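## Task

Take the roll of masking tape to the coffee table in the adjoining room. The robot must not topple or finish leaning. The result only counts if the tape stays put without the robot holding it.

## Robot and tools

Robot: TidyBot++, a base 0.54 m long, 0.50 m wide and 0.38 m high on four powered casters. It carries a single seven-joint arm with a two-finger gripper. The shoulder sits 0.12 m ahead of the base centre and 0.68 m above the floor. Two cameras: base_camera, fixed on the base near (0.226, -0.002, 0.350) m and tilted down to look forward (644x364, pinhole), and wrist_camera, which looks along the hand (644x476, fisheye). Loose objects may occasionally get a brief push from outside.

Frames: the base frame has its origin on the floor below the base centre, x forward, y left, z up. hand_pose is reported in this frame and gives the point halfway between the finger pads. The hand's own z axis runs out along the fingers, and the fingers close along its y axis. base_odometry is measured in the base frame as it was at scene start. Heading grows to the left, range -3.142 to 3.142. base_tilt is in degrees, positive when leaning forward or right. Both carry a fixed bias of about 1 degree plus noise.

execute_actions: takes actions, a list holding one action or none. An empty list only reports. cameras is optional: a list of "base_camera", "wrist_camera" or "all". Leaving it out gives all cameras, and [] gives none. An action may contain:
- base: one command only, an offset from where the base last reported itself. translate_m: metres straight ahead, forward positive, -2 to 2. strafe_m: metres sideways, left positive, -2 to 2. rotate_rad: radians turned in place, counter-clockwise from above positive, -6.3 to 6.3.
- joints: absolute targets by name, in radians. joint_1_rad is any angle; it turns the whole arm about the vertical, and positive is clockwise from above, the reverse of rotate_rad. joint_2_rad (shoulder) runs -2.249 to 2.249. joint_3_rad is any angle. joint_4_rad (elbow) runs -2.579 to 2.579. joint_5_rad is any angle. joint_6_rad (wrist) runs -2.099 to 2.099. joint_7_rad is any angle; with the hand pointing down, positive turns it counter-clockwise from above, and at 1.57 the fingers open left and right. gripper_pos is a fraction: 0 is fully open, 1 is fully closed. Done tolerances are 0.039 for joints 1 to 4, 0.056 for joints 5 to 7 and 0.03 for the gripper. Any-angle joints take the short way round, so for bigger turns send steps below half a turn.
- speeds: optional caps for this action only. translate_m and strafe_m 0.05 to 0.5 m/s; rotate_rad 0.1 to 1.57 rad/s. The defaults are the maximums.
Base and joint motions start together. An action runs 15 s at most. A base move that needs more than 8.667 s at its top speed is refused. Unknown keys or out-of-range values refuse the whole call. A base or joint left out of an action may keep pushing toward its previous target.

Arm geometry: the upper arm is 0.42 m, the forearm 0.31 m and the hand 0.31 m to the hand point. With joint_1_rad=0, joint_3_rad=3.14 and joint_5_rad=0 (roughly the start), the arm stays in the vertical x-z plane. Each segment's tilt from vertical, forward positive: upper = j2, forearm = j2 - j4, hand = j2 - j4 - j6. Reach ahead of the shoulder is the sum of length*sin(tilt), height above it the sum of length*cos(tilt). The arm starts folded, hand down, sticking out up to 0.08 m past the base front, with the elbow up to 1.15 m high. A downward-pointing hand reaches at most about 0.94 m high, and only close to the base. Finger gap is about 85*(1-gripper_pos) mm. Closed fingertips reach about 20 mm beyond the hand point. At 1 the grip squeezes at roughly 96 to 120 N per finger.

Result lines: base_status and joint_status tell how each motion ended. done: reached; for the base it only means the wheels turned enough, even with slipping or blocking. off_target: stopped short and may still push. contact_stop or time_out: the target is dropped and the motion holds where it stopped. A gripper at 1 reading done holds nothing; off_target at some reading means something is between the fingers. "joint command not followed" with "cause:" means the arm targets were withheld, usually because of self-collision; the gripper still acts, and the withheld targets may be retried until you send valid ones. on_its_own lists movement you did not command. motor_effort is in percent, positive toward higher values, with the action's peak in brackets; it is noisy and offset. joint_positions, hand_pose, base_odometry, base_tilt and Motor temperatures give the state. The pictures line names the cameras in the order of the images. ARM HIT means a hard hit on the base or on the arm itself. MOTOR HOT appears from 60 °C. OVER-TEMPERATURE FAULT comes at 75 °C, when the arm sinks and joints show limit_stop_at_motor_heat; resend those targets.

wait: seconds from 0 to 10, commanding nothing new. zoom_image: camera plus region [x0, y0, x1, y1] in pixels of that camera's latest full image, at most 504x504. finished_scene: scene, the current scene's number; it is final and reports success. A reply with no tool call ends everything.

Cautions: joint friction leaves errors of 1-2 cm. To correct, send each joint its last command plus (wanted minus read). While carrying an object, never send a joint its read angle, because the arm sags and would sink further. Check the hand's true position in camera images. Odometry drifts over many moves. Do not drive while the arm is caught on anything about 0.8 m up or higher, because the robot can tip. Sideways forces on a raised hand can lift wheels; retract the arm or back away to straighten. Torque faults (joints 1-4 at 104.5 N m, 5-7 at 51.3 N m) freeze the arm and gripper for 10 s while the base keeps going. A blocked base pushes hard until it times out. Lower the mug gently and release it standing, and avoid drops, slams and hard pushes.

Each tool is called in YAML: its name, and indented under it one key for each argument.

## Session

execute_actions:
  actions:
    - {"joints":{"joint_6_rad":0.2}}

Scene clock: 1.37 s.
Motor temperatures (°C, as the motors report them): [31 31 30 34 33 41 44]
base_odometry: x=+0.000 y=+0.000 heading=+0.000 (m, m, rad; odometry frame)
base_tilt: forward=-0.3 right=+0.2 (deg)
base_status: not commanded
joint_positions: joint_1_rad=+0.002 joint_2_rad=-0.342 joint_3_rad=+3.136 joint_4_rad=-2.501 joint_5_rad=-0.050 joint_6_rad=+0.199 joint_7_rad=+1.568 gripper_pos=+0.000
joint_status: all done
motor_effort: joint_1_rad=+0(1) joint_2_rad=-5(5) joint_3_rad=+2(2) joint_4_rad=+16(16) joint_5_rad=-1(1) joint_6_rad=+9(11) joint_7_rad=+0(0) (%)
hand_pose: x=+0.5275 y=-0.0004 z=+0.7858 quat_wxyz=(-0.010, +0.830, -0.022, +0.557) (m; base frame)
pictures: base_camera, wrist_camera
camera_calibration (this result's frames):
wrist_camera: T_world_to_cam=[[-0.0259645, -0.999306, -0.0267197, 0.0343874], [-0.387516, 0.0347002, -0.92121, 0.976613], [0.921497, -0.0135645, -0.388148, -0.048074], [0, 0, 0, 1]] pos_world=[0.423646, -0.000177316, 0.881924]
Images, in order (width x height): base_camera 644x364, wrist_camera 644x476.

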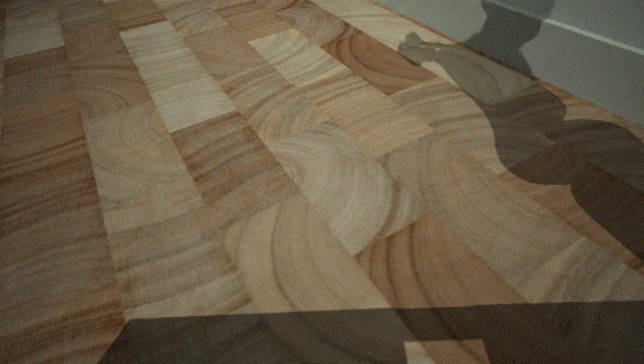

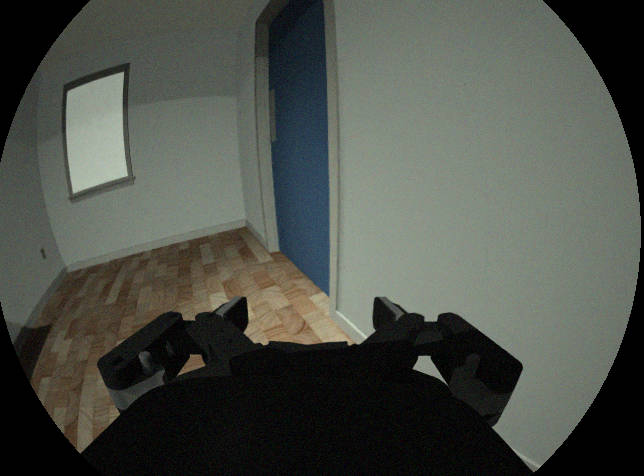

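execute_actions:
  actions:
    - {"base":{"rotate_rad":1.6},"joints":{"joint_2_rad":-0.55}}

Scene clock: 6.07 s.
Motor temperatures (°C, as the motors report them): [31 31 30 34 33 41 44]
base_odometry: x=+0.000 y=+0.000 heading=+1.599 (m, m, rad; odometry frame)
base_tilt: forward=-0.3 right=+0.2 (deg)
base_status: done
joint_positions: joint_1_rad=+0.002 joint_2_rad=-0.536 joint_3_rad=+3.136 joint_4_rad=-2.501 joint_5_rad=-0.050 joint_6_rad=+0.199 joint_7_rad=+1.568 gripper_pos=+0.000
joint_status: all done
motor_effort: joint_1_rad=-1(2) joint_2_rad=-1(6) joint_3_rad=+2(3) joint_4_rad=+18(17) joint_5_rad=-1(0) joint_6_rad=+10(10) joint_7_rad=-1(0) (%)
hand_pose: x=+0.4998 y=-0.0003 z=+0.8626 quat_wxyz=(-0.012, +0.772, -0.021, +0.635) (m; base frame)
pictures: base_camera, wrist_camera
camera_calibration (this result's frames):
wrist_camera: T_world_to_cam=[[-0.0204054, -0.999316, -0.0308536, 0.0365444], [-0.202565, 0.0343523, -0.978666, 0.993779], [0.979056, -0.0137202, -0.203127, -0.181073], [0, 0, 0, 1]] pos_world=[0.379331, -0.000103618, 0.936924]
Images, in order (width x height): base_camera 644x364, wrist_camera 644x476.

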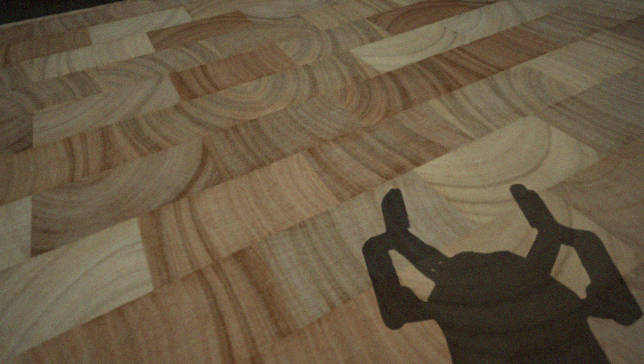

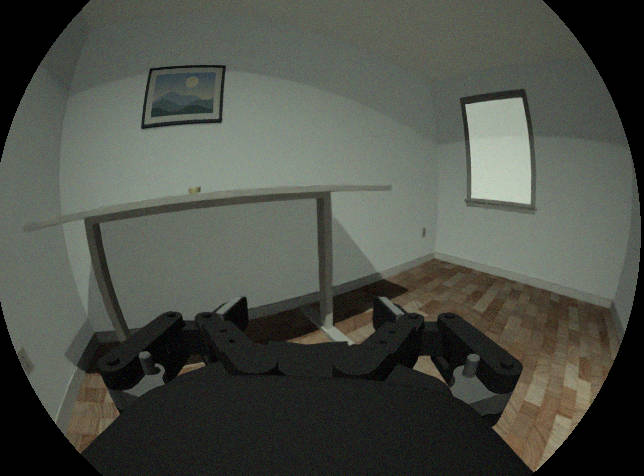

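execute_actions:
  actions:
    - {"base":{"rotate_rad":0.52},"joints":{"joint_2_rad":0,"joint_4_rad":-0.6,"joint_6_rad":-1.6,"joint_5_rad":0.02}}
  cameras: ["wrist_camera"]

execute_actions:
  actions:
    - {"base":{"translate_m":0.5}}

Scene clock: 13.43 s.
Motor temperatures (°C, as the motors report them): [31 31 30 35 33 41 44]
base_odometry: x=+0.000 y=+0.000 heading=+2.118 (m, m, rad; odometry frame)
base_tilt: forward=-0.3 right=+0.2 (deg)
base_status: done
joint_positions: joint_1_rad=+0.002 joint_2_rad=-0.023 joint_3_rad=+3.136 joint_4_rad=-0.621 joint_5_rad=-0.015 joint_6_rad=-1.577 joint_7_rad=+1.568 gripper_pos=+0.000
joint_status: all done
motor_effort: joint_1_rad=+0(2) joint_2_rad=-12(12) joint_3_rad=+1(3) joint_4_rad=+11(19) joint_5_rad=+0(1) joint_6_rad=+9(10) joint_7_rad=-1(0) (%)
hand_pose: x=+0.5422 y=+0.0077 z=+1.1857 quat_wxyz=(-0.008, +0.885, +0.004, +0.465) (m; base frame)
pictures: wrist_camera
camera_calibration (this result's frames):
wrist_camera: T_world_to_cam=[[0.0180182, -0.999827, 0.00470965, -0.00763494], [-0.575204, -0.0142186, -0.817886, 1.33007], [0.817812, 0.0120278, -0.57536, 0.371656], [0, 0, 0, 1]] pos_world=[0.461256, 0.00680788, 1.30172]
Images, in order (width x height): wrist_camera 644x476.

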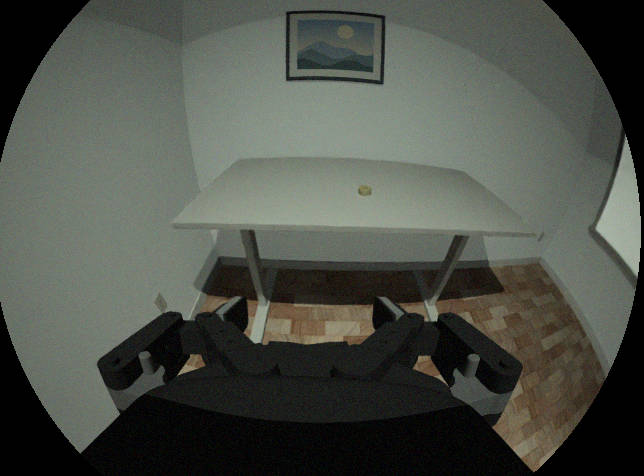

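Scene clock: 15.80 s.
Motor temperatures (°C, as the motors report them): [31 31 30 35 33 41 44]
base_odometry: x=-0.261 y=+0.427 heading=+2.119 (m, m, rad; odometry frame)
base_tilt: forward=-0.3 right=+0.2 (deg)
base_status: done
joint_positions: joint_1_rad=+0.002 joint_2_rad=+0.002 joint_3_rad=+3.136 joint_4_rad=-0.618 joint_5_rad=-0.013 joint_6_rad=-1.578 joint_7_rad=+1.568 gripper_pos=+0.000
joint_status: not commanded
motor_effort: joint_1_rad=-1(1) joint_2_rad=-13(16) joint_3_rad=+2(2) joint_4_rad=+12(12) joint_5_rad=+0(2) joint_6_rad=+8(9) joint_7_rad=+0(1) (%)
hand_pose: x=+0.5543 y=+0.0070 z=+1.1757 quat_wxyz=(-0.007, +0.891, +0.004, +0.454) (m; base frame)
pictures: base_camera, wrist_camera
camera_calibration (this result's frames):
wrist_camera: T_world_to_cam=[[0.0164785, -0.99985, 0.00542396, -0.00845279], [-0.5945, -0.0141593, -0.803971, 1.32318], [0.803926, 0.0100237, -0.594644, 0.386453], [0, 0, 0, 1]] pos_world=[0.476093, 0.00641016, 1.29365]
Images, in order (width x height): base_camera 644x364, wrist_camera 644x476.

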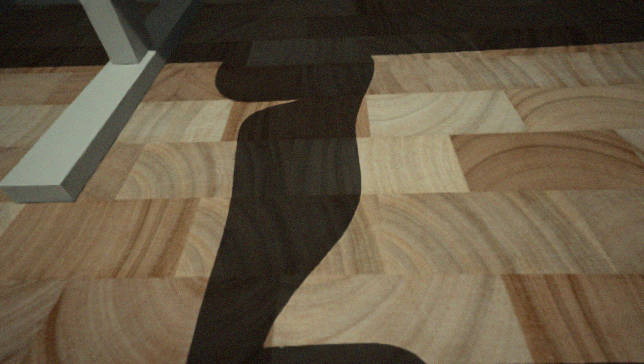

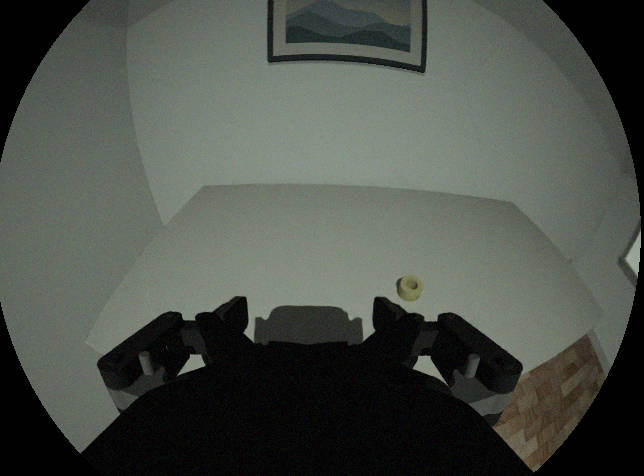

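execute_actions:
  actions:
    - {"base":{"strafe_m":-0.175},"joints":{"joint_2_rad":0.2,"joint_4_rad":-0.92,"joint_6_rad":-1.15}}
  cameras: ["wrist_camera"]

Scene clock: 24.17 s.
Motor temperatures (°C, as the motors report them): [31 31 30 35 33 41 44]
base_odometry: x=-0.112 y=+0.518 heading=+2.119 (m, m, rad; odometry frame)
base_tilt: forward=-0.3 right=+0.2 (deg)
base_status: done
joint_positions: joint_1_rad=+0.002 joint_2_rad=+0.207 joint_3_rad=+3.137 joint_4_rad=-0.912 joint_5_rad=-0.010 joint_6_rad=-1.174 joint_7_rad=+1.568 gripper_pos=+0.000
joint_status: all done
motor_effort: joint_1_rad=-1(3) joint_2_rad=-25(29) joint_3_rad=+1(0) joint_4_rad=+16(18) joint_5_rad=-1(2) joint_6_rad=+8(9) joint_7_rad=+0(0) (%)
hand_pose: x=+0.7218 y=+0.0052 z=+1.0251 quat_wxyz=(-0.006, +0.911, +0.000, +0.412) (m; base frame)
pictures: wrist_camera
camera_calibration (this result's frames):
wrist_camera: T_world_to_cam=[[0.00978802, -0.999948, 0.00294424, -0.00487208], [-0.667929, -0.00872918, -0.744174, 1.29333], [0.744161, 0.00531745, -0.667979, 0.28059], [0, 0, 0, 1]] pos_world=[0.655094, 0.00492585, 1.1499]
Images, in order (width x height): wrist_camera 644x476.

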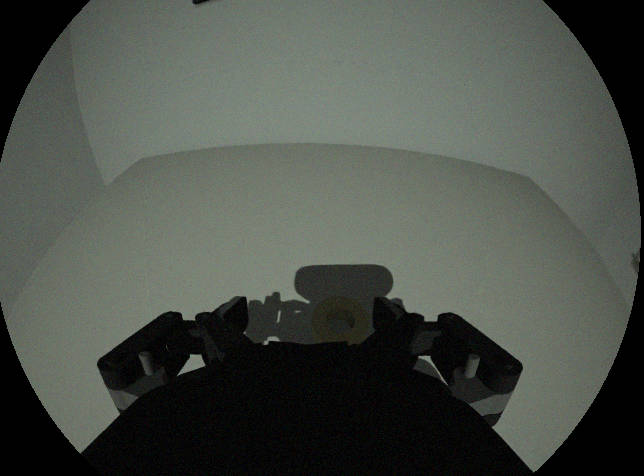

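execute_actions:
  actions:
    - {"base":{"strafe_m":-0.024}}
  cameras: []

execute_actions:
  actions:
    - {"joints":{"joint_4_rad":-1.09,"joint_6_rad":-0.99}}
  cameras: ["wrist_camera"]

Scene clock: 29.10 s.
Motor temperatures (°C, as the motors report them): [31 32 30 35 33 42 44]
base_odometry: x=-0.091 y=+0.531 heading=+2.119 (m, m, rad; odometry frame)
base_tilt: forward=-0.3 right=+0.2 (deg)
base_status: done
joint_positions: joint_1_rad=+0.004 joint_2_rad=+0.207 joint_3_rad=+3.139 joint_4_rad=-0.912 joint_5_rad=-0.010 joint_6_rad=-1.173 joint_7_rad=+1.568 gripper_pos=+0.000
joint_status: not commanded
motor_effort: joint_1_rad=-1(3) joint_2_rad=-24(28) joint_3_rad=+1(1) joint_4_rad=+16(18) joint_5_rad=-1(2) joint_6_rad=+8(8) joint_7_rad=+0(0) (%)
hand_pose: x=+0.7219 y=+0.0031 z=+1.0252 quat_wxyz=(-0.005, +0.911, -0.002, +0.412) (m; base frame)
pictures: none
No camera images: the call's "cameras" was empty. Leave "cameras" out to get every camera's image.

Scene clock: 30.20 s.
Motor temperatures (°C, as the motors report them): [31 32 30 35 33 42 44]
base_odometry: x=-0.091 y=+0.531 heading=+2.119 (m, m, rad; odometry frame)
base_tilt: forward=-0.3 right=+0.2 (deg)
base_status: not commanded
joint_positions: joint_1_rad=+0.004 joint_2_rad=+0.207 joint_3_rad=+3.139 joint_4_rad=-1.073 joint_5_rad=-0.010 joint_6_rad=-1.014 joint_7_rad=+1.568 gripper_pos=+0.000
joint_status: all done
motor_effort: joint_1_rad=+0(0) joint_2_rad=-26(27) joint_3_rad=+1(1) joint_4_rad=+17(18) joint_5_rad=-1(1) joint_6_rad=+8(8) joint_7_rad=+0(0) (%)
hand_pose: x=+0.7399 y=+0.0029 z=+0.9777 quat_wxyz=(-0.005, +0.912, -0.003, +0.411) (m; base frame)
pictures: wrist_camera
camera_calibration (this result's frames):
wrist_camera: T_world_to_cam=[[0.00471276, -0.999984, 0.00296837, -0.0034639], [-0.66889, -0.00535891, -0.743342, 1.27004], [0.743347, 0.00151768, -0.668905, 0.237029], [0, 0, 0, 1]] pos_world=[0.67334, 0.00298247, 1.10264]
Images, in order (width x height): wrist_camera 644x476.

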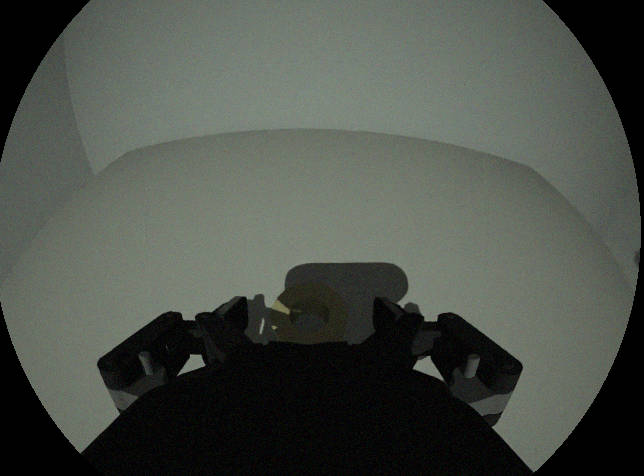

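execute_actions:
  actions:
    - {"joints":{"joint_4_rad":-1.15,"joint_6_rad":-0.945}}
  cameras: ["wrist_camera"]

execute_actions:
  actions:
    - {"joints":{"gripper_pos":1}}
  cameras: ["wrist_camera"]

Scene clock: 35.03 s.
Motor temperatures (°C, as the motors report them): [31 32 30 35 33 42 44]
base_odometry: x=-0.091 y=+0.531 heading=+2.119 (m, m, rad; odometry frame)
base_tilt: forward=-0.3 right=+0.2 (deg)
base_status: not commanded
joint_positions: joint_1_rad=+0.004 joint_2_rad=+0.205 joint_3_rad=+3.139 joint_4_rad=-1.126 joint_5_rad=-0.010 joint_6_rad=-0.962 joint_7_rad=+1.568 gripper_pos=+0.000
joint_status: all done
motor_effort: joint_1_rad=-1(0) joint_2_rad=-24(28) joint_3_rad=+1(1) joint_4_rad=+16(17) joint_5_rad=-2(0) joint_6_rad=+7(8) joint_7_rad=+0(0) (%)
hand_pose: x=+0.7438 y=+0.0028 z=+0.9625 quat_wxyz=(-0.005, +0.911, -0.003, +0.412) (m; base frame)
pictures: wrist_camera
camera_calibration (this result's frames):
wrist_camera: T_world_to_cam=[[0.00420768, -0.999987, 0.00284197, -0.00302663], [-0.668011, -0.00492564, -0.744136, 1.2615], [0.74414, 0.00123262, -0.668023, 0.222491], [0, 0, 0, 1]] pos_world=[0.677143, 0.00291286, 1.08736]
Images, in order (width x height): wrist_camera 644x476.

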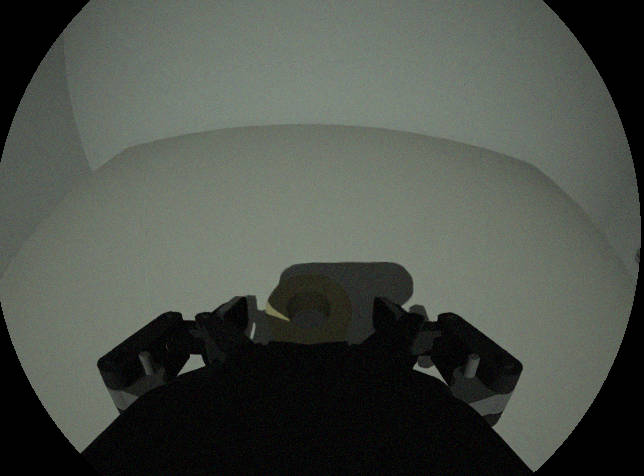

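Scene clock: 36.13 s.
Motor temperatures (°C, as the motors report them): [31 32 30 35 33 42 44]
base_odometry: x=-0.091 y=+0.531 heading=+2.119 (m, m, rad; odometry frame)
base_tilt: forward=-0.3 right=+0.2 (deg)
base_status: not commanded
joint_positions: joint_1_rad=+0.004 joint_2_rad=+0.197 joint_3_rad=+3.139 joint_4_rad=-1.126 joint_5_rad=-0.010 joint_6_rad=-0.954 joint_7_rad=+1.568 gripper_pos=+0.481
joint_status: gripper_pos off_target (ended at +0.481, target +1.000)
motor_effort: joint_1_rad=-1(0) joint_2_rad=-23(24) joint_3_rad=+1(2) joint_4_rad=+15(17) joint_5_rad=+0(0) joint_6_rad=+6(8) joint_7_rad=+0(0) (%)
hand_pose: x=+0.7428 y=+0.0028 z=+0.9697 quat_wxyz=(-0.005, +0.908, -0.003, +0.419) (m; base frame)
pictures: wrist_camera
camera_calibration (this result's frames):
wrist_camera: T_world_to_cam=[[0.00409045, -0.999987, 0.00293559, -0.00305227], [-0.656154, -0.00489925, -0.754611, 1.26744], [0.754616, 0.0011605, -0.656166, 0.20875], [0, 0, 0, 1]] pos_world=[0.674124, 0.00291504, 1.09341]
Images, in order (width x height): wrist_camera 644x476.

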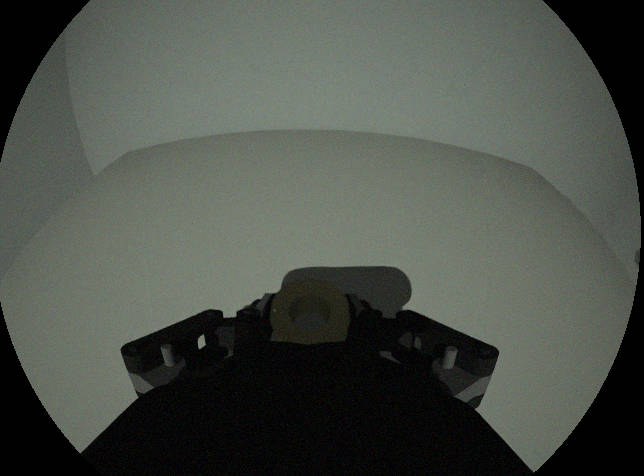

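execute_actions:
  actions:
    - {"joints":{"joint_2_rad":-0.5},"base":{"translate_m":-0.6}}
  cameras: []

execute_actions:
  actions:
    - {"joints":{"joint_2_rad":-0.57,"joint_4_rad":-1.67,"joint_6_rad":-2.04},"base":{"rotate_rad":-3.13}}
  cameras: []

execute_actions:
  actions:
    - {"base":{"strafe_m":1.42}}

Scene clock: 43.67 s.
Motor temperatures (°C, as the motors report them): [31 32 30 35 33 42 44]
base_odometry: x=+0.222 y=+0.019 heading=+2.120 (m, m, rad; odometry frame)
base_tilt: forward=-0.3 right=+0.1 (deg)
base_status: done
joint_positions: joint_1_rad=+0.004 joint_2_rad=-0.512 joint_3_rad=+3.139 joint_4_rad=-1.141 joint_5_rad=-0.010 joint_6_rad=-0.952 joint_7_rad=+1.568 gripper_pos=+0.481
joint_status: all done
motor_effort: joint_1_rad=+0(0) joint_2_rad=+3(32) joint_3_rad=+2(1) joint_4_rad=+13(19) joint_5_rad=-2(1) joint_6_rad=+10(10) joint_7_rad=+0(0) (%)
hand_pose: x=+0.4091 y=+0.0040 z=+1.2994 quat_wxyz=(-0.005, +0.711, +0.000, +0.703) (m; base frame)
pictures: none
No camera images: the call's "cameras" was empty. Leave "cameras" out to get every camera's image.

Scene clock: 46.97 s.
Motor temperatures (°C, as the motors report them): [31 32 30 35 33 42 44]
base_odometry: x=+0.222 y=+0.019 heading=-1.009 (m, m, rad; odometry frame)
base_tilt: forward=-0.3 right=+0.2 (deg)
base_status: done
joint_positions: joint_1_rad=+0.004 joint_2_rad=-0.548 joint_3_rad=+3.139 joint_4_rad=-1.650 joint_5_rad=-0.010 joint_6_rad=-2.020 joint_7_rad=+1.568 gripper_pos=+0.481
joint_status: all done
motor_effort: joint_1_rad=-1(0) joint_2_rad=+5(5) joint_3_rad=+2(4) joint_4_rad=+13(16) joint_5_rad=-1(0) joint_6_rad=+1(10) joint_7_rad=+0(0) (%)
hand_pose: x=+0.1862 y=+0.0043 z=+0.8717 quat_wxyz=(-0.004, +1.000, +0.000, +0.010) (m; base frame)
pictures: none
No camera images: the call's "cameras" was empty. Leave "cameras" out to get every camera's image.

Scene clock: 51.17 s.
Motor temperatures (°C, as the motors report them): [31 32 30 35 33 42 44]
base_odometry: x=+1.425 y=+0.773 heading=-1.010 (m, m, rad; odometry frame)
base_tilt: forward=-0.3 right=+0.2 (deg)
base_status: done
joint_positions: joint_1_rad=+0.004 joint_2_rad=-0.548 joint_3_rad=+3.139 joint_4_rad=-1.650 joint_5_rad=-0.009 joint_6_rad=-2.020 joint_7_rad=+1.568 gripper_pos=+0.481
joint_status: not commanded
motor_effort: joint_1_rad=-1(0) joint_2_rad=+5(5) joint_3_rad=+2(0) joint_4_rad=+14(13) joint_5_rad=-1(2) joint_6_rad=+1(2) joint_7_rad=+0(0) (%)
hand_pose: x=+0.1861 y=+0.0041 z=+0.8718 quat_wxyz=(-0.003, +1.000, +0.000, +0.010) (m; base frame)
pictures: base_camera, wrist_camera
camera_calibration (this result's frames):
wrist_camera: T_world_to_cam=[[0.0143094, -0.999897, -0.000693364, 0.00206023], [-0.999845, -0.0143016, -0.0102507, 0.24345], [0.0102398, 0.000839939, -0.999947, 1.0028], [0, 0, 0, 1]] pos_world=[0.233115, 0.00469946, 1.00524]
Images, in order (width x height): base_camera 644x364, wrist_camera 644x476.

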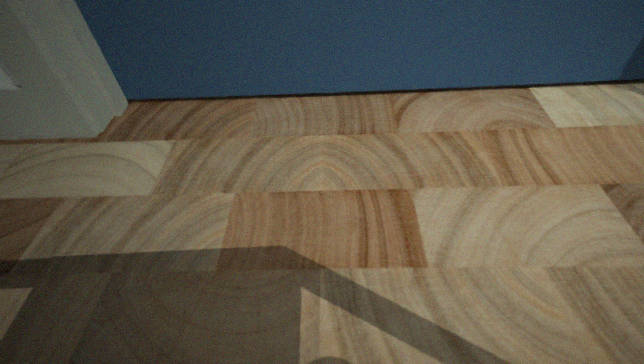

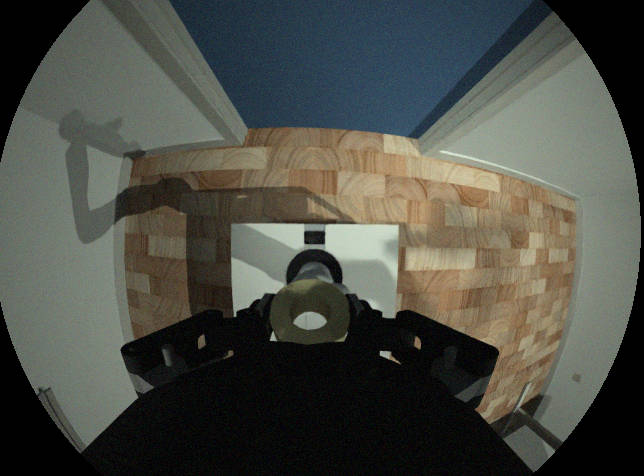

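execute_actions:
  actions:
    - {"base":{"translate_m":1.0},"speeds":{"translate_m":0.3}}

Scene clock: 56.93 s.
Motor temperatures (°C, as the motors report them): [31 32 30 35 33 42 44]
base_odometry: x=+1.957 y=-0.074 heading=-1.010 (m, m, rad; odometry frame)
base_tilt: forward=-0.3 right=+0.2 (deg)
base_status: done
joint_positions: joint_1_rad=+0.004 joint_2_rad=-0.562 joint_3_rad=+3.139 joint_4_rad=-1.651 joint_5_rad=-0.007 joint_6_rad=-2.023 joint_7_rad=+1.568 gripper_pos=+0.481
joint_status: not commanded
motor_effort: joint_1_rad=+0(1) joint_2_rad=+5(10) joint_3_rad=+2(4) joint_4_rad=+13(14) joint_5_rad=-1(2) joint_6_rad=+2(3) joint_7_rad=+0(0) (%)
hand_pose: x=+0.1825 y=+0.0035 z=+0.8722 quat_wxyz=(-0.002, +1.000, +0.000, +0.015) (m; base frame)
pictures: base_camera, wrist_camera
camera_calibration (this result's frames):
wrist_camera: T_world_to_cam=[[0.013912, -0.999902, 0.00163754, -0.000374899], [-0.99971, -0.0139415, -0.0196253, 0.247935], [0.0196462, -0.00136404, -0.999806, 1.00147], [0, 0, 0, 1]] pos_world=[0.228193, 0.00444777, 1.00615]
Images, in order (width x height): base_camera 644x364, wrist_camera 644x476.

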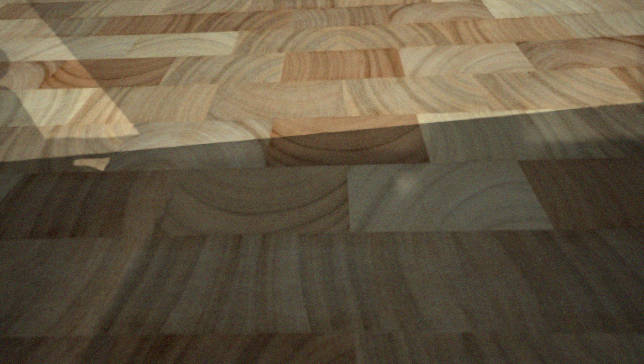

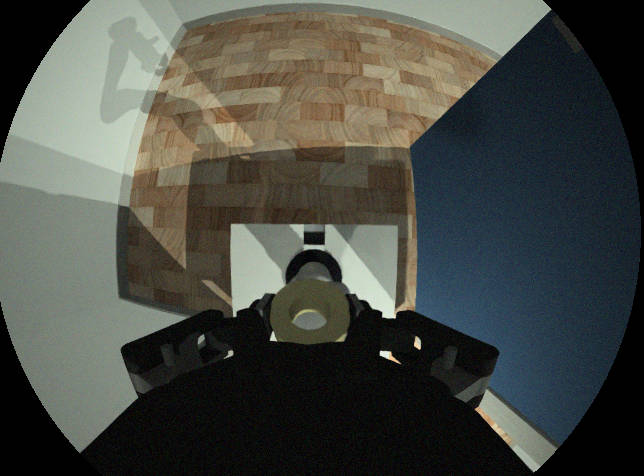

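execute_actions:
  actions:
    - {"base":{"translate_m":1.1}}
  cameras: ["wrist_camera"]

execute_actions:
  actions:
    - {"base":{"rotate_rad":-1.57}}

Scene clock: 62.50 s.
Motor temperatures (°C, as the motors report them): [31 32 30 35 33 42 44]
base_odometry: x=+2.542 y=-1.006 heading=-1.010 (m, m, rad; odometry frame)
base_tilt: forward=-0.3 right=+0.2 (deg)
base_status: done
joint_positions: joint_1_rad=+0.004 joint_2_rad=-0.564 joint_3_rad=+3.139 joint_4_rad=-1.651 joint_5_rad=-0.007 joint_6_rad=-2.023 joint_7_rad=+1.568 gripper_pos=+0.481
joint_status: not commanded
motor_effort: joint_1_rad=+0(1) joint_2_rad=+5(8) joint_3_rad=+2(2) joint_4_rad=+13(13) joint_5_rad=-1(1) joint_6_rad=+2(2) joint_7_rad=+0(1) (%)
hand_pose: x=+0.1820 y=+0.0035 z=+0.8724 quat_wxyz=(-0.002, +1.000, +0.000, +0.016) (m; base frame)
pictures: wrist_camera
camera_calibration (this result's frames):
wrist_camera: T_world_to_cam=[[0.0139085, -0.999902, 0.00168164, -0.000404538], [-0.999657, -0.0139423, -0.0221521, 0.249651], [0.0221734, -0.00137296, -0.999753, 1.00114], [0, 0, 0, 1]] pos_world=[0.227373, 0.00445073, 1.00642]
Images, in order (width x height): wrist_camera 644x476.

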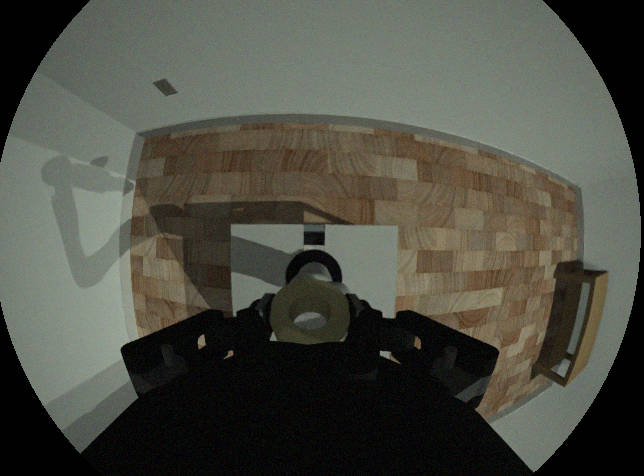

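Scene clock: 64.80 s.
Motor temperatures (°C, as the motors report them): [31 32 30 35 33 42 44]
base_odometry: x=+2.542 y=-1.006 heading=-2.579 (m, m, rad; odometry frame)
base_tilt: forward=-0.3 right=+0.2 (deg)
base_status: done
joint_positions: joint_1_rad=+0.004 joint_2_rad=-0.564 joint_3_rad=+3.139 joint_4_rad=-1.651 joint_5_rad=-0.007 joint_6_rad=-2.023 joint_7_rad=+1.568 gripper_pos=+0.481
joint_status: not commanded
motor_effort: joint_1_rad=-1(0) joint_2_rad=+5(6) joint_3_rad=+2(2) joint_4_rad=+13(13) joint_5_rad=-1(2) joint_6_rad=+1(2) joint_7_rad=+0(0) (%)
hand_pose: x=+0.1820 y=+0.0035 z=+0.8724 quat_wxyz=(-0.002, +1.000, +0.000, +0.016) (m; base frame)
pictures: base_camera, wrist_camera
camera_calibration (this result's frames):
wrist_camera: T_world_to_cam=[[0.0139079, -0.999902, 0.00168168, -0.000404536], [-0.999657, -0.0139418, -0.0221519, 0.249651], [0.0221732, -0.00137301, -0.999753, 1.00114], [0, 0, 0, 1]] pos_world=[0.227373, 0.00445065, 1.00642]
Images, in order (width x height): base_camera 644x364, wrist_camera 644x476.

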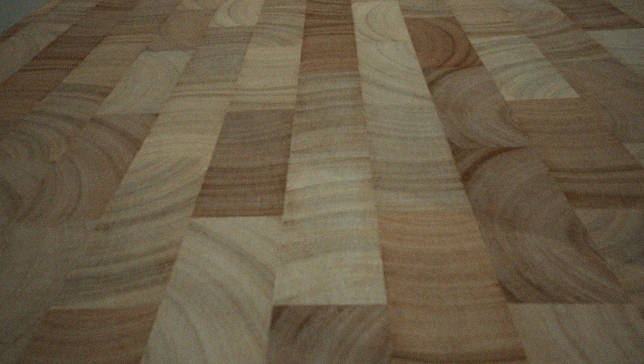

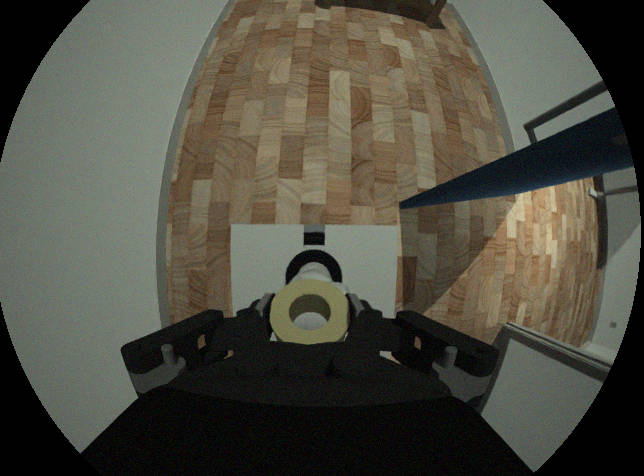

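execute_actions:
  actions:
    - {"base":{"translate_m":1.2}}
  cameras: ["wrist_camera"]

execute_actions:
  actions:
    - {"base":{"rotate_rad":-0.45},"joints":{"joint_2_rad":0.4,"joint_4_rad":-1.84,"joint_6_rad":-0.06}}

Scene clock: 71.83 s.
Motor temperatures (°C, as the motors report them): [31 32 30 35 33 42 44]
base_odometry: x=+1.526 y=-1.644 heading=-2.580 (m, m, rad; odometry frame)
base_tilt: forward=-0.3 right=+0.2 (deg)
base_status: done
joint_positions: joint_1_rad=+0.004 joint_2_rad=-0.566 joint_3_rad=+3.139 joint_4_rad=-1.651 joint_5_rad=-0.007 joint_6_rad=-2.023 joint_7_rad=+1.568 gripper_pos=+0.481
joint_status: not commanded
motor_effort: joint_1_rad=-1(1) joint_2_rad=+6(10) joint_3_rad=+2(2) joint_4_rad=+12(13) joint_5_rad=-1(2) joint_6_rad=+1(3) joint_7_rad=+0(0) (%)
hand_pose: x=+0.1817 y=+0.0035 z=+0.8725 quat_wxyz=(-0.002, +1.000, +0.000, +0.017) (m; base frame)
pictures: wrist_camera
camera_calibration (this result's frames):
wrist_camera: T_world_to_cam=[[0.0139057, -0.999902, 0.0017097, -0.000423066], [-0.999621, -0.0139424, -0.0237367, 0.250699], [0.0237582, -0.00137897, -0.999717, 1.00093], [0, 0, 0, 1]] pos_world=[0.226829, 0.00445257, 1.0066]
Images, in order (width x height): wrist_camera 644x476.

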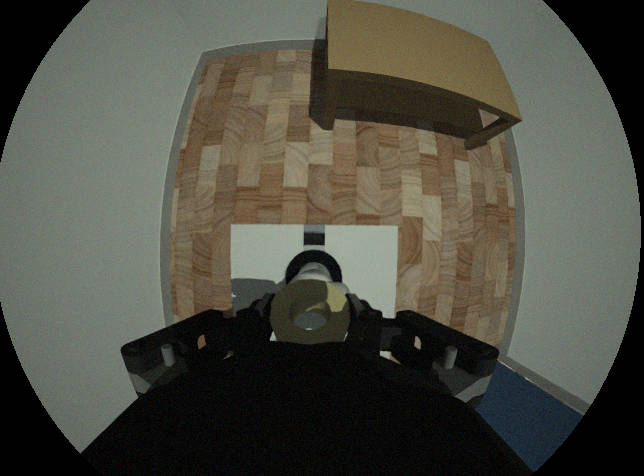

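Scene clock: 74.37 s.
Motor temperatures (°C, as the motors report them): [31 32 30 35 33 42 44]
base_odometry: x=+1.526 y=-1.644 heading=-3.029 (m, m, rad; odometry frame)
base_tilt: forward=-0.3 right=+0.2 (deg)
base_status: done
joint_positions: joint_1_rad=+0.004 joint_2_rad=+0.394 joint_3_rad=+3.139 joint_4_rad=-1.820 joint_5_rad=-0.007 joint_6_rad=-0.082 joint_7_rad=+1.568 gripper_pos=+0.481
joint_status: all done
motor_effort: joint_1_rad=-1(1) joint_2_rad=-30(31) joint_3_rad=+1(3) joint_4_rad=+15(15) joint_5_rad=-1(0) joint_6_rad=+8(8) joint_7_rad=+0(0) (%)
hand_pose: x=+0.7650 y=+0.0010 z=+0.6755 quat_wxyz=(-0.003, +0.912, -0.005, +0.410) (m; base frame)
pictures: base_camera, wrist_camera
camera_calibration (this result's frames):
wrist_camera: T_world_to_cam=[[-0.00167356, -0.999979, 0.00618674, -0.00188307], [-0.670372, -0.00346883, -0.742017, 1.06238], [0.742023, -0.00538923, -0.670352, 0.0181635], [0, 0, 0, 1]] pos_world=[0.698707, 0.00190005, 0.80049]
Images, in order (width x height): base_camera 644x364, wrist_camera 644x476.

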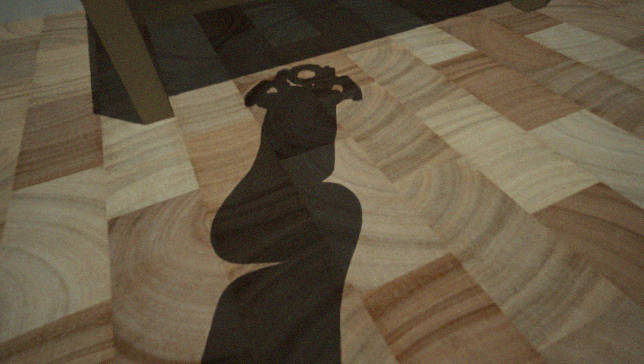

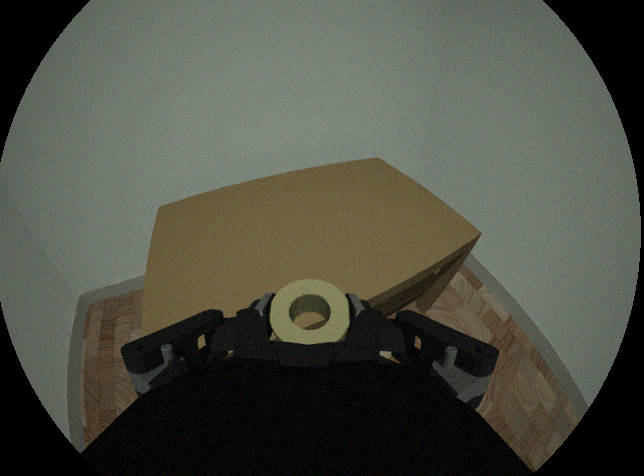

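execute_actions:
  actions:
    - {"base":{"translate_m":0.25},"joints":{"joint_2_rad":0.6,"joint_6_rad":0.16}}
  cameras: []

execute_actions:
  actions:
    - {"joints":{"joint_2_rad":0.79,"joint_4_rad":-1.86,"joint_6_rad":0.35}}
  cameras: ["wrist_camera"]

Scene clock: 81.00 s.
Motor temperatures (°C, as the motors report them): [31 32 30 35 33 42 44]
base_odometry: x=+1.277 y=-1.672 heading=-3.030 (m, m, rad; odometry frame)
base_tilt: forward=-0.3 right=+0.2 (deg)
base_status: done
joint_positions: joint_1_rad=+0.004 joint_2_rad=+0.604 joint_3_rad=+3.139 joint_4_rad=-1.824 joint_5_rad=-0.007 joint_6_rad=+0.137 joint_7_rad=+1.568 gripper_pos=+0.481
joint_status: all done
motor_effort: joint_1_rad=-1(3) joint_2_rad=-34(37) joint_3_rad=+1(0) joint_4_rad=+13(16) joint_5_rad=-1(1) joint_6_rad=+8(8) joint_7_rad=+0(0) (%)
hand_pose: x=+0.7976 y=+0.0004 z=+0.5851 quat_wxyz=(-0.002, +0.911, -0.005, +0.412) (m; base frame)
pictures: none
No camera images: the call's "cameras" was empty. Leave "cameras" out to get every camera's image.

Scene clock: 82.17 s.
Motor temperatures (°C, as the motors report them): [31 32 30 35 33 42 44]
base_odometry: x=+1.277 y=-1.672 heading=-3.030 (m, m, rad; odometry frame)
base_tilt: forward=-0.3 right=+0.2 (deg)
base_status: not commanded
joint_positions: joint_1_rad=+0.004 joint_2_rad=+0.791 joint_3_rad=+3.139 joint_4_rad=-1.844 joint_5_rad=-0.007 joint_6_rad=+0.324 joint_7_rad=+1.568 gripper_pos=+0.481
joint_status: all done
motor_effort: joint_1_rad=+0(0) joint_2_rad=-36(40) joint_3_rad=+1(1) joint_4_rad=+10(14) joint_5_rad=-1(1) joint_6_rad=+8(8) joint_7_rad=+0(0) (%)
hand_pose: x=+0.8003 y=+0.0000 z=+0.4926 quat_wxyz=(-0.001, +0.915, -0.006, +0.403) (m; base frame)
pictures: wrist_camera
camera_calibration (this result's frames):
wrist_camera: T_world_to_cam=[[-0.00403893, -0.999964, 0.00741213, -0.000363416], [-0.681947, -0.00266697, -0.731397, 0.954415], [0.73139, -0.00800875, -0.681912, -0.116402], [0, 0, 0, 1]] pos_world=[0.735994, 0.00124976, 0.618683]
Images, in order (width x height): wrist_camera 644x476.

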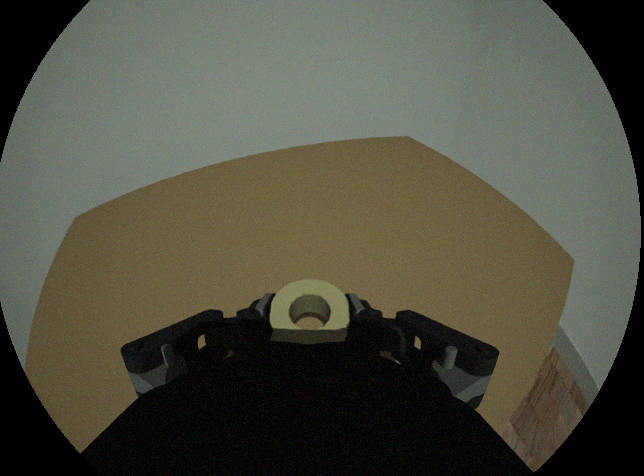

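execute_actions:
  actions:
    - {"joints":{"joint_2_rad":0.84,"joint_6_rad":0.42}}
  cameras: []

Scene clock: 84.17 s.
Motor temperatures (°C, as the motors report them): [31 32 30 35 33 42 44]
base_odometry: x=+1.277 y=-1.672 heading=-3.030 (m, m, rad; odometry frame)
base_tilt: forward=-0.3 right=+0.1 (deg)
base_status: not commanded
joint_positions: joint_1_rad=+0.004 joint_2_rad=+0.828 joint_3_rad=+3.139 joint_4_rad=-1.844 joint_5_rad=-0.007 joint_6_rad=+0.397 joint_7_rad=+1.568 gripper_pos=+0.481
joint_status: all done
motor_effort: joint_1_rad=+0(1) joint_2_rad=-37(39) joint_3_rad=+1(1) joint_4_rad=+10(11) joint_5_rad=+0(2) joint_6_rad=+8(9) joint_7_rad=+0(1) (%)
hand_pose: x=+0.8084 y=-0.0002 z=+0.4847 quat_wxyz=(-0.001, +0.908, -0.006, +0.420) (m; base frame)
pictures: none
No camera images: the call's "cameras" was empty. Leave "cameras" out to get every camera's image.

execute_actions:
  actions:
    - {"joints":{"joint_2_rad":0.88}}
  cameras: []

Scene clock: 86.33 s.
Motor temperatures (°C, as the motors report them): [31 32 30 35 33 42 44]
base_odometry: x=+1.277 y=-1.672 heading=-3.030 (m, m, rad; odometry frame)
base_tilt: forward=-0.3 right=+0.2 (deg)
base_status: not commanded
joint_positions: joint_1_rad=+0.004 joint_2_rad=+0.854 joint_3_rad=+3.139 joint_4_rad=-1.844 joint_5_rad=-0.007 joint_6_rad=+0.407 joint_7_rad=+1.568 gripper_pos=+0.481
joint_status: all done
motor_effort: joint_1_rad=+0(1) joint_2_rad=-34(37) joint_3_rad=+1(0) joint_4_rad=+8(10) joint_5_rad=-1(1) joint_6_rad=+7(8) joint_7_rad=+0(0) (%)
hand_pose: x=+0.8047 y=-0.0002 z=+0.4685 quat_wxyz=(-0.001, +0.911, -0.006, +0.412) (m; base frame)
pictures: none
No camera images: the call's "cameras" was empty. Leave "cameras" out to get every camera's image.

The efforts indicate contact with the table, so I'm releasing.

execute_actions:
  actions:
    - {"joints":{"joint_2_rad":0.85,"gripper_pos":0}}
  cameras: []

execute_actions:
  actions:
    - {"joints":{"joint_2_rad":0.65}}
  cameras: ["wrist_camera"]

Scene clock: 90.40 s.
Motor temperatures (°C, as the motors report them): [31 32 30 35 33 42 44]
base_odometry: x=+1.277 y=-1.672 heading=-3.030 (m, m, rad; odometry frame)
base_tilt: forward=-0.3 right=+0.2 (deg)
base_status: not commanded
joint_positions: joint_1_rad=+0.004 joint_2_rad=+0.853 joint_3_rad=+3.139 joint_4_rad=-1.844 joint_5_rad=-0.007 joint_6_rad=+0.407 joint_7_rad=+1.568 gripper_pos=+0.000
joint_status: all done
motor_effort: joint_1_rad=-1(0) joint_2_rad=-37(38) joint_3_rad=+1(1) joint_4_rad=+9(9) joint_5_rad=-1(1) joint_6_rad=+8(8) joint_7_rad=+0(0) (%)
hand_pose: x=+0.8050 y=-0.0002 z=+0.4692 quat_wxyz=(-0.001, +0.911, -0.006, +0.413) (m; base frame)
pictures: none
No camera images: the call's "cameras" was empty. Leave "cameras" out to get every camera's image.

Scene clock: 91.57 s.
Motor temperatures (°C, as the motors report them): [31 32 30 35 33 42 44]
base_odometry: x=+1.277 y=-1.672 heading=-3.030 (m, m, rad; odometry frame)
base_tilt: forward=-0.3 right=+0.2 (deg)
base_status: not commanded
joint_positions: joint_1_rad=+0.004 joint_2_rad=+0.649 joint_3_rad=+3.139 joint_4_rad=-1.845 joint_5_rad=-0.007 joint_6_rad=+0.407 joint_7_rad=+1.568 gripper_pos=+0.000
joint_status: all done
motor_effort: joint_1_rad=-1(1) joint_2_rad=-35(40) joint_3_rad=+1(1) joint_4_rad=+12(13) joint_5_rad=-1(1) joint_6_rad=+9(9) joint_7_rad=+0(0) (%)
hand_pose: x=+0.8338 y=-0.0003 z=+0.6127 quat_wxyz=(-0.001, +0.864, -0.005, +0.503) (m; base frame)
pictures: wrist_camera
camera_calibration (this result's frames):
wrist_camera: T_world_to_cam=[[-0.00618403, -0.999954, 0.00736971, 0.000401601], [-0.501898, -0.00327061, -0.86492, 0.99673], [0.864904, -0.00904754, -0.501855, -0.280665], [0, 0, 0, 1]] pos_world=[0.743008, 0.00112217, 0.721236]
Images, in order (width x height): wrist_camera 644x476.

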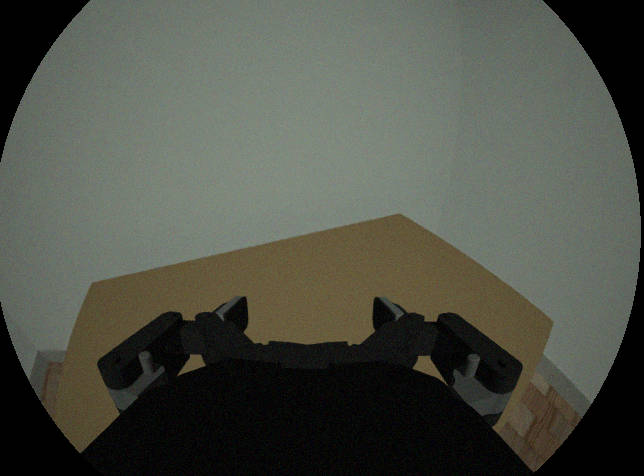

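finished_scene:
  scene: 2

The scene is finished: the task was done.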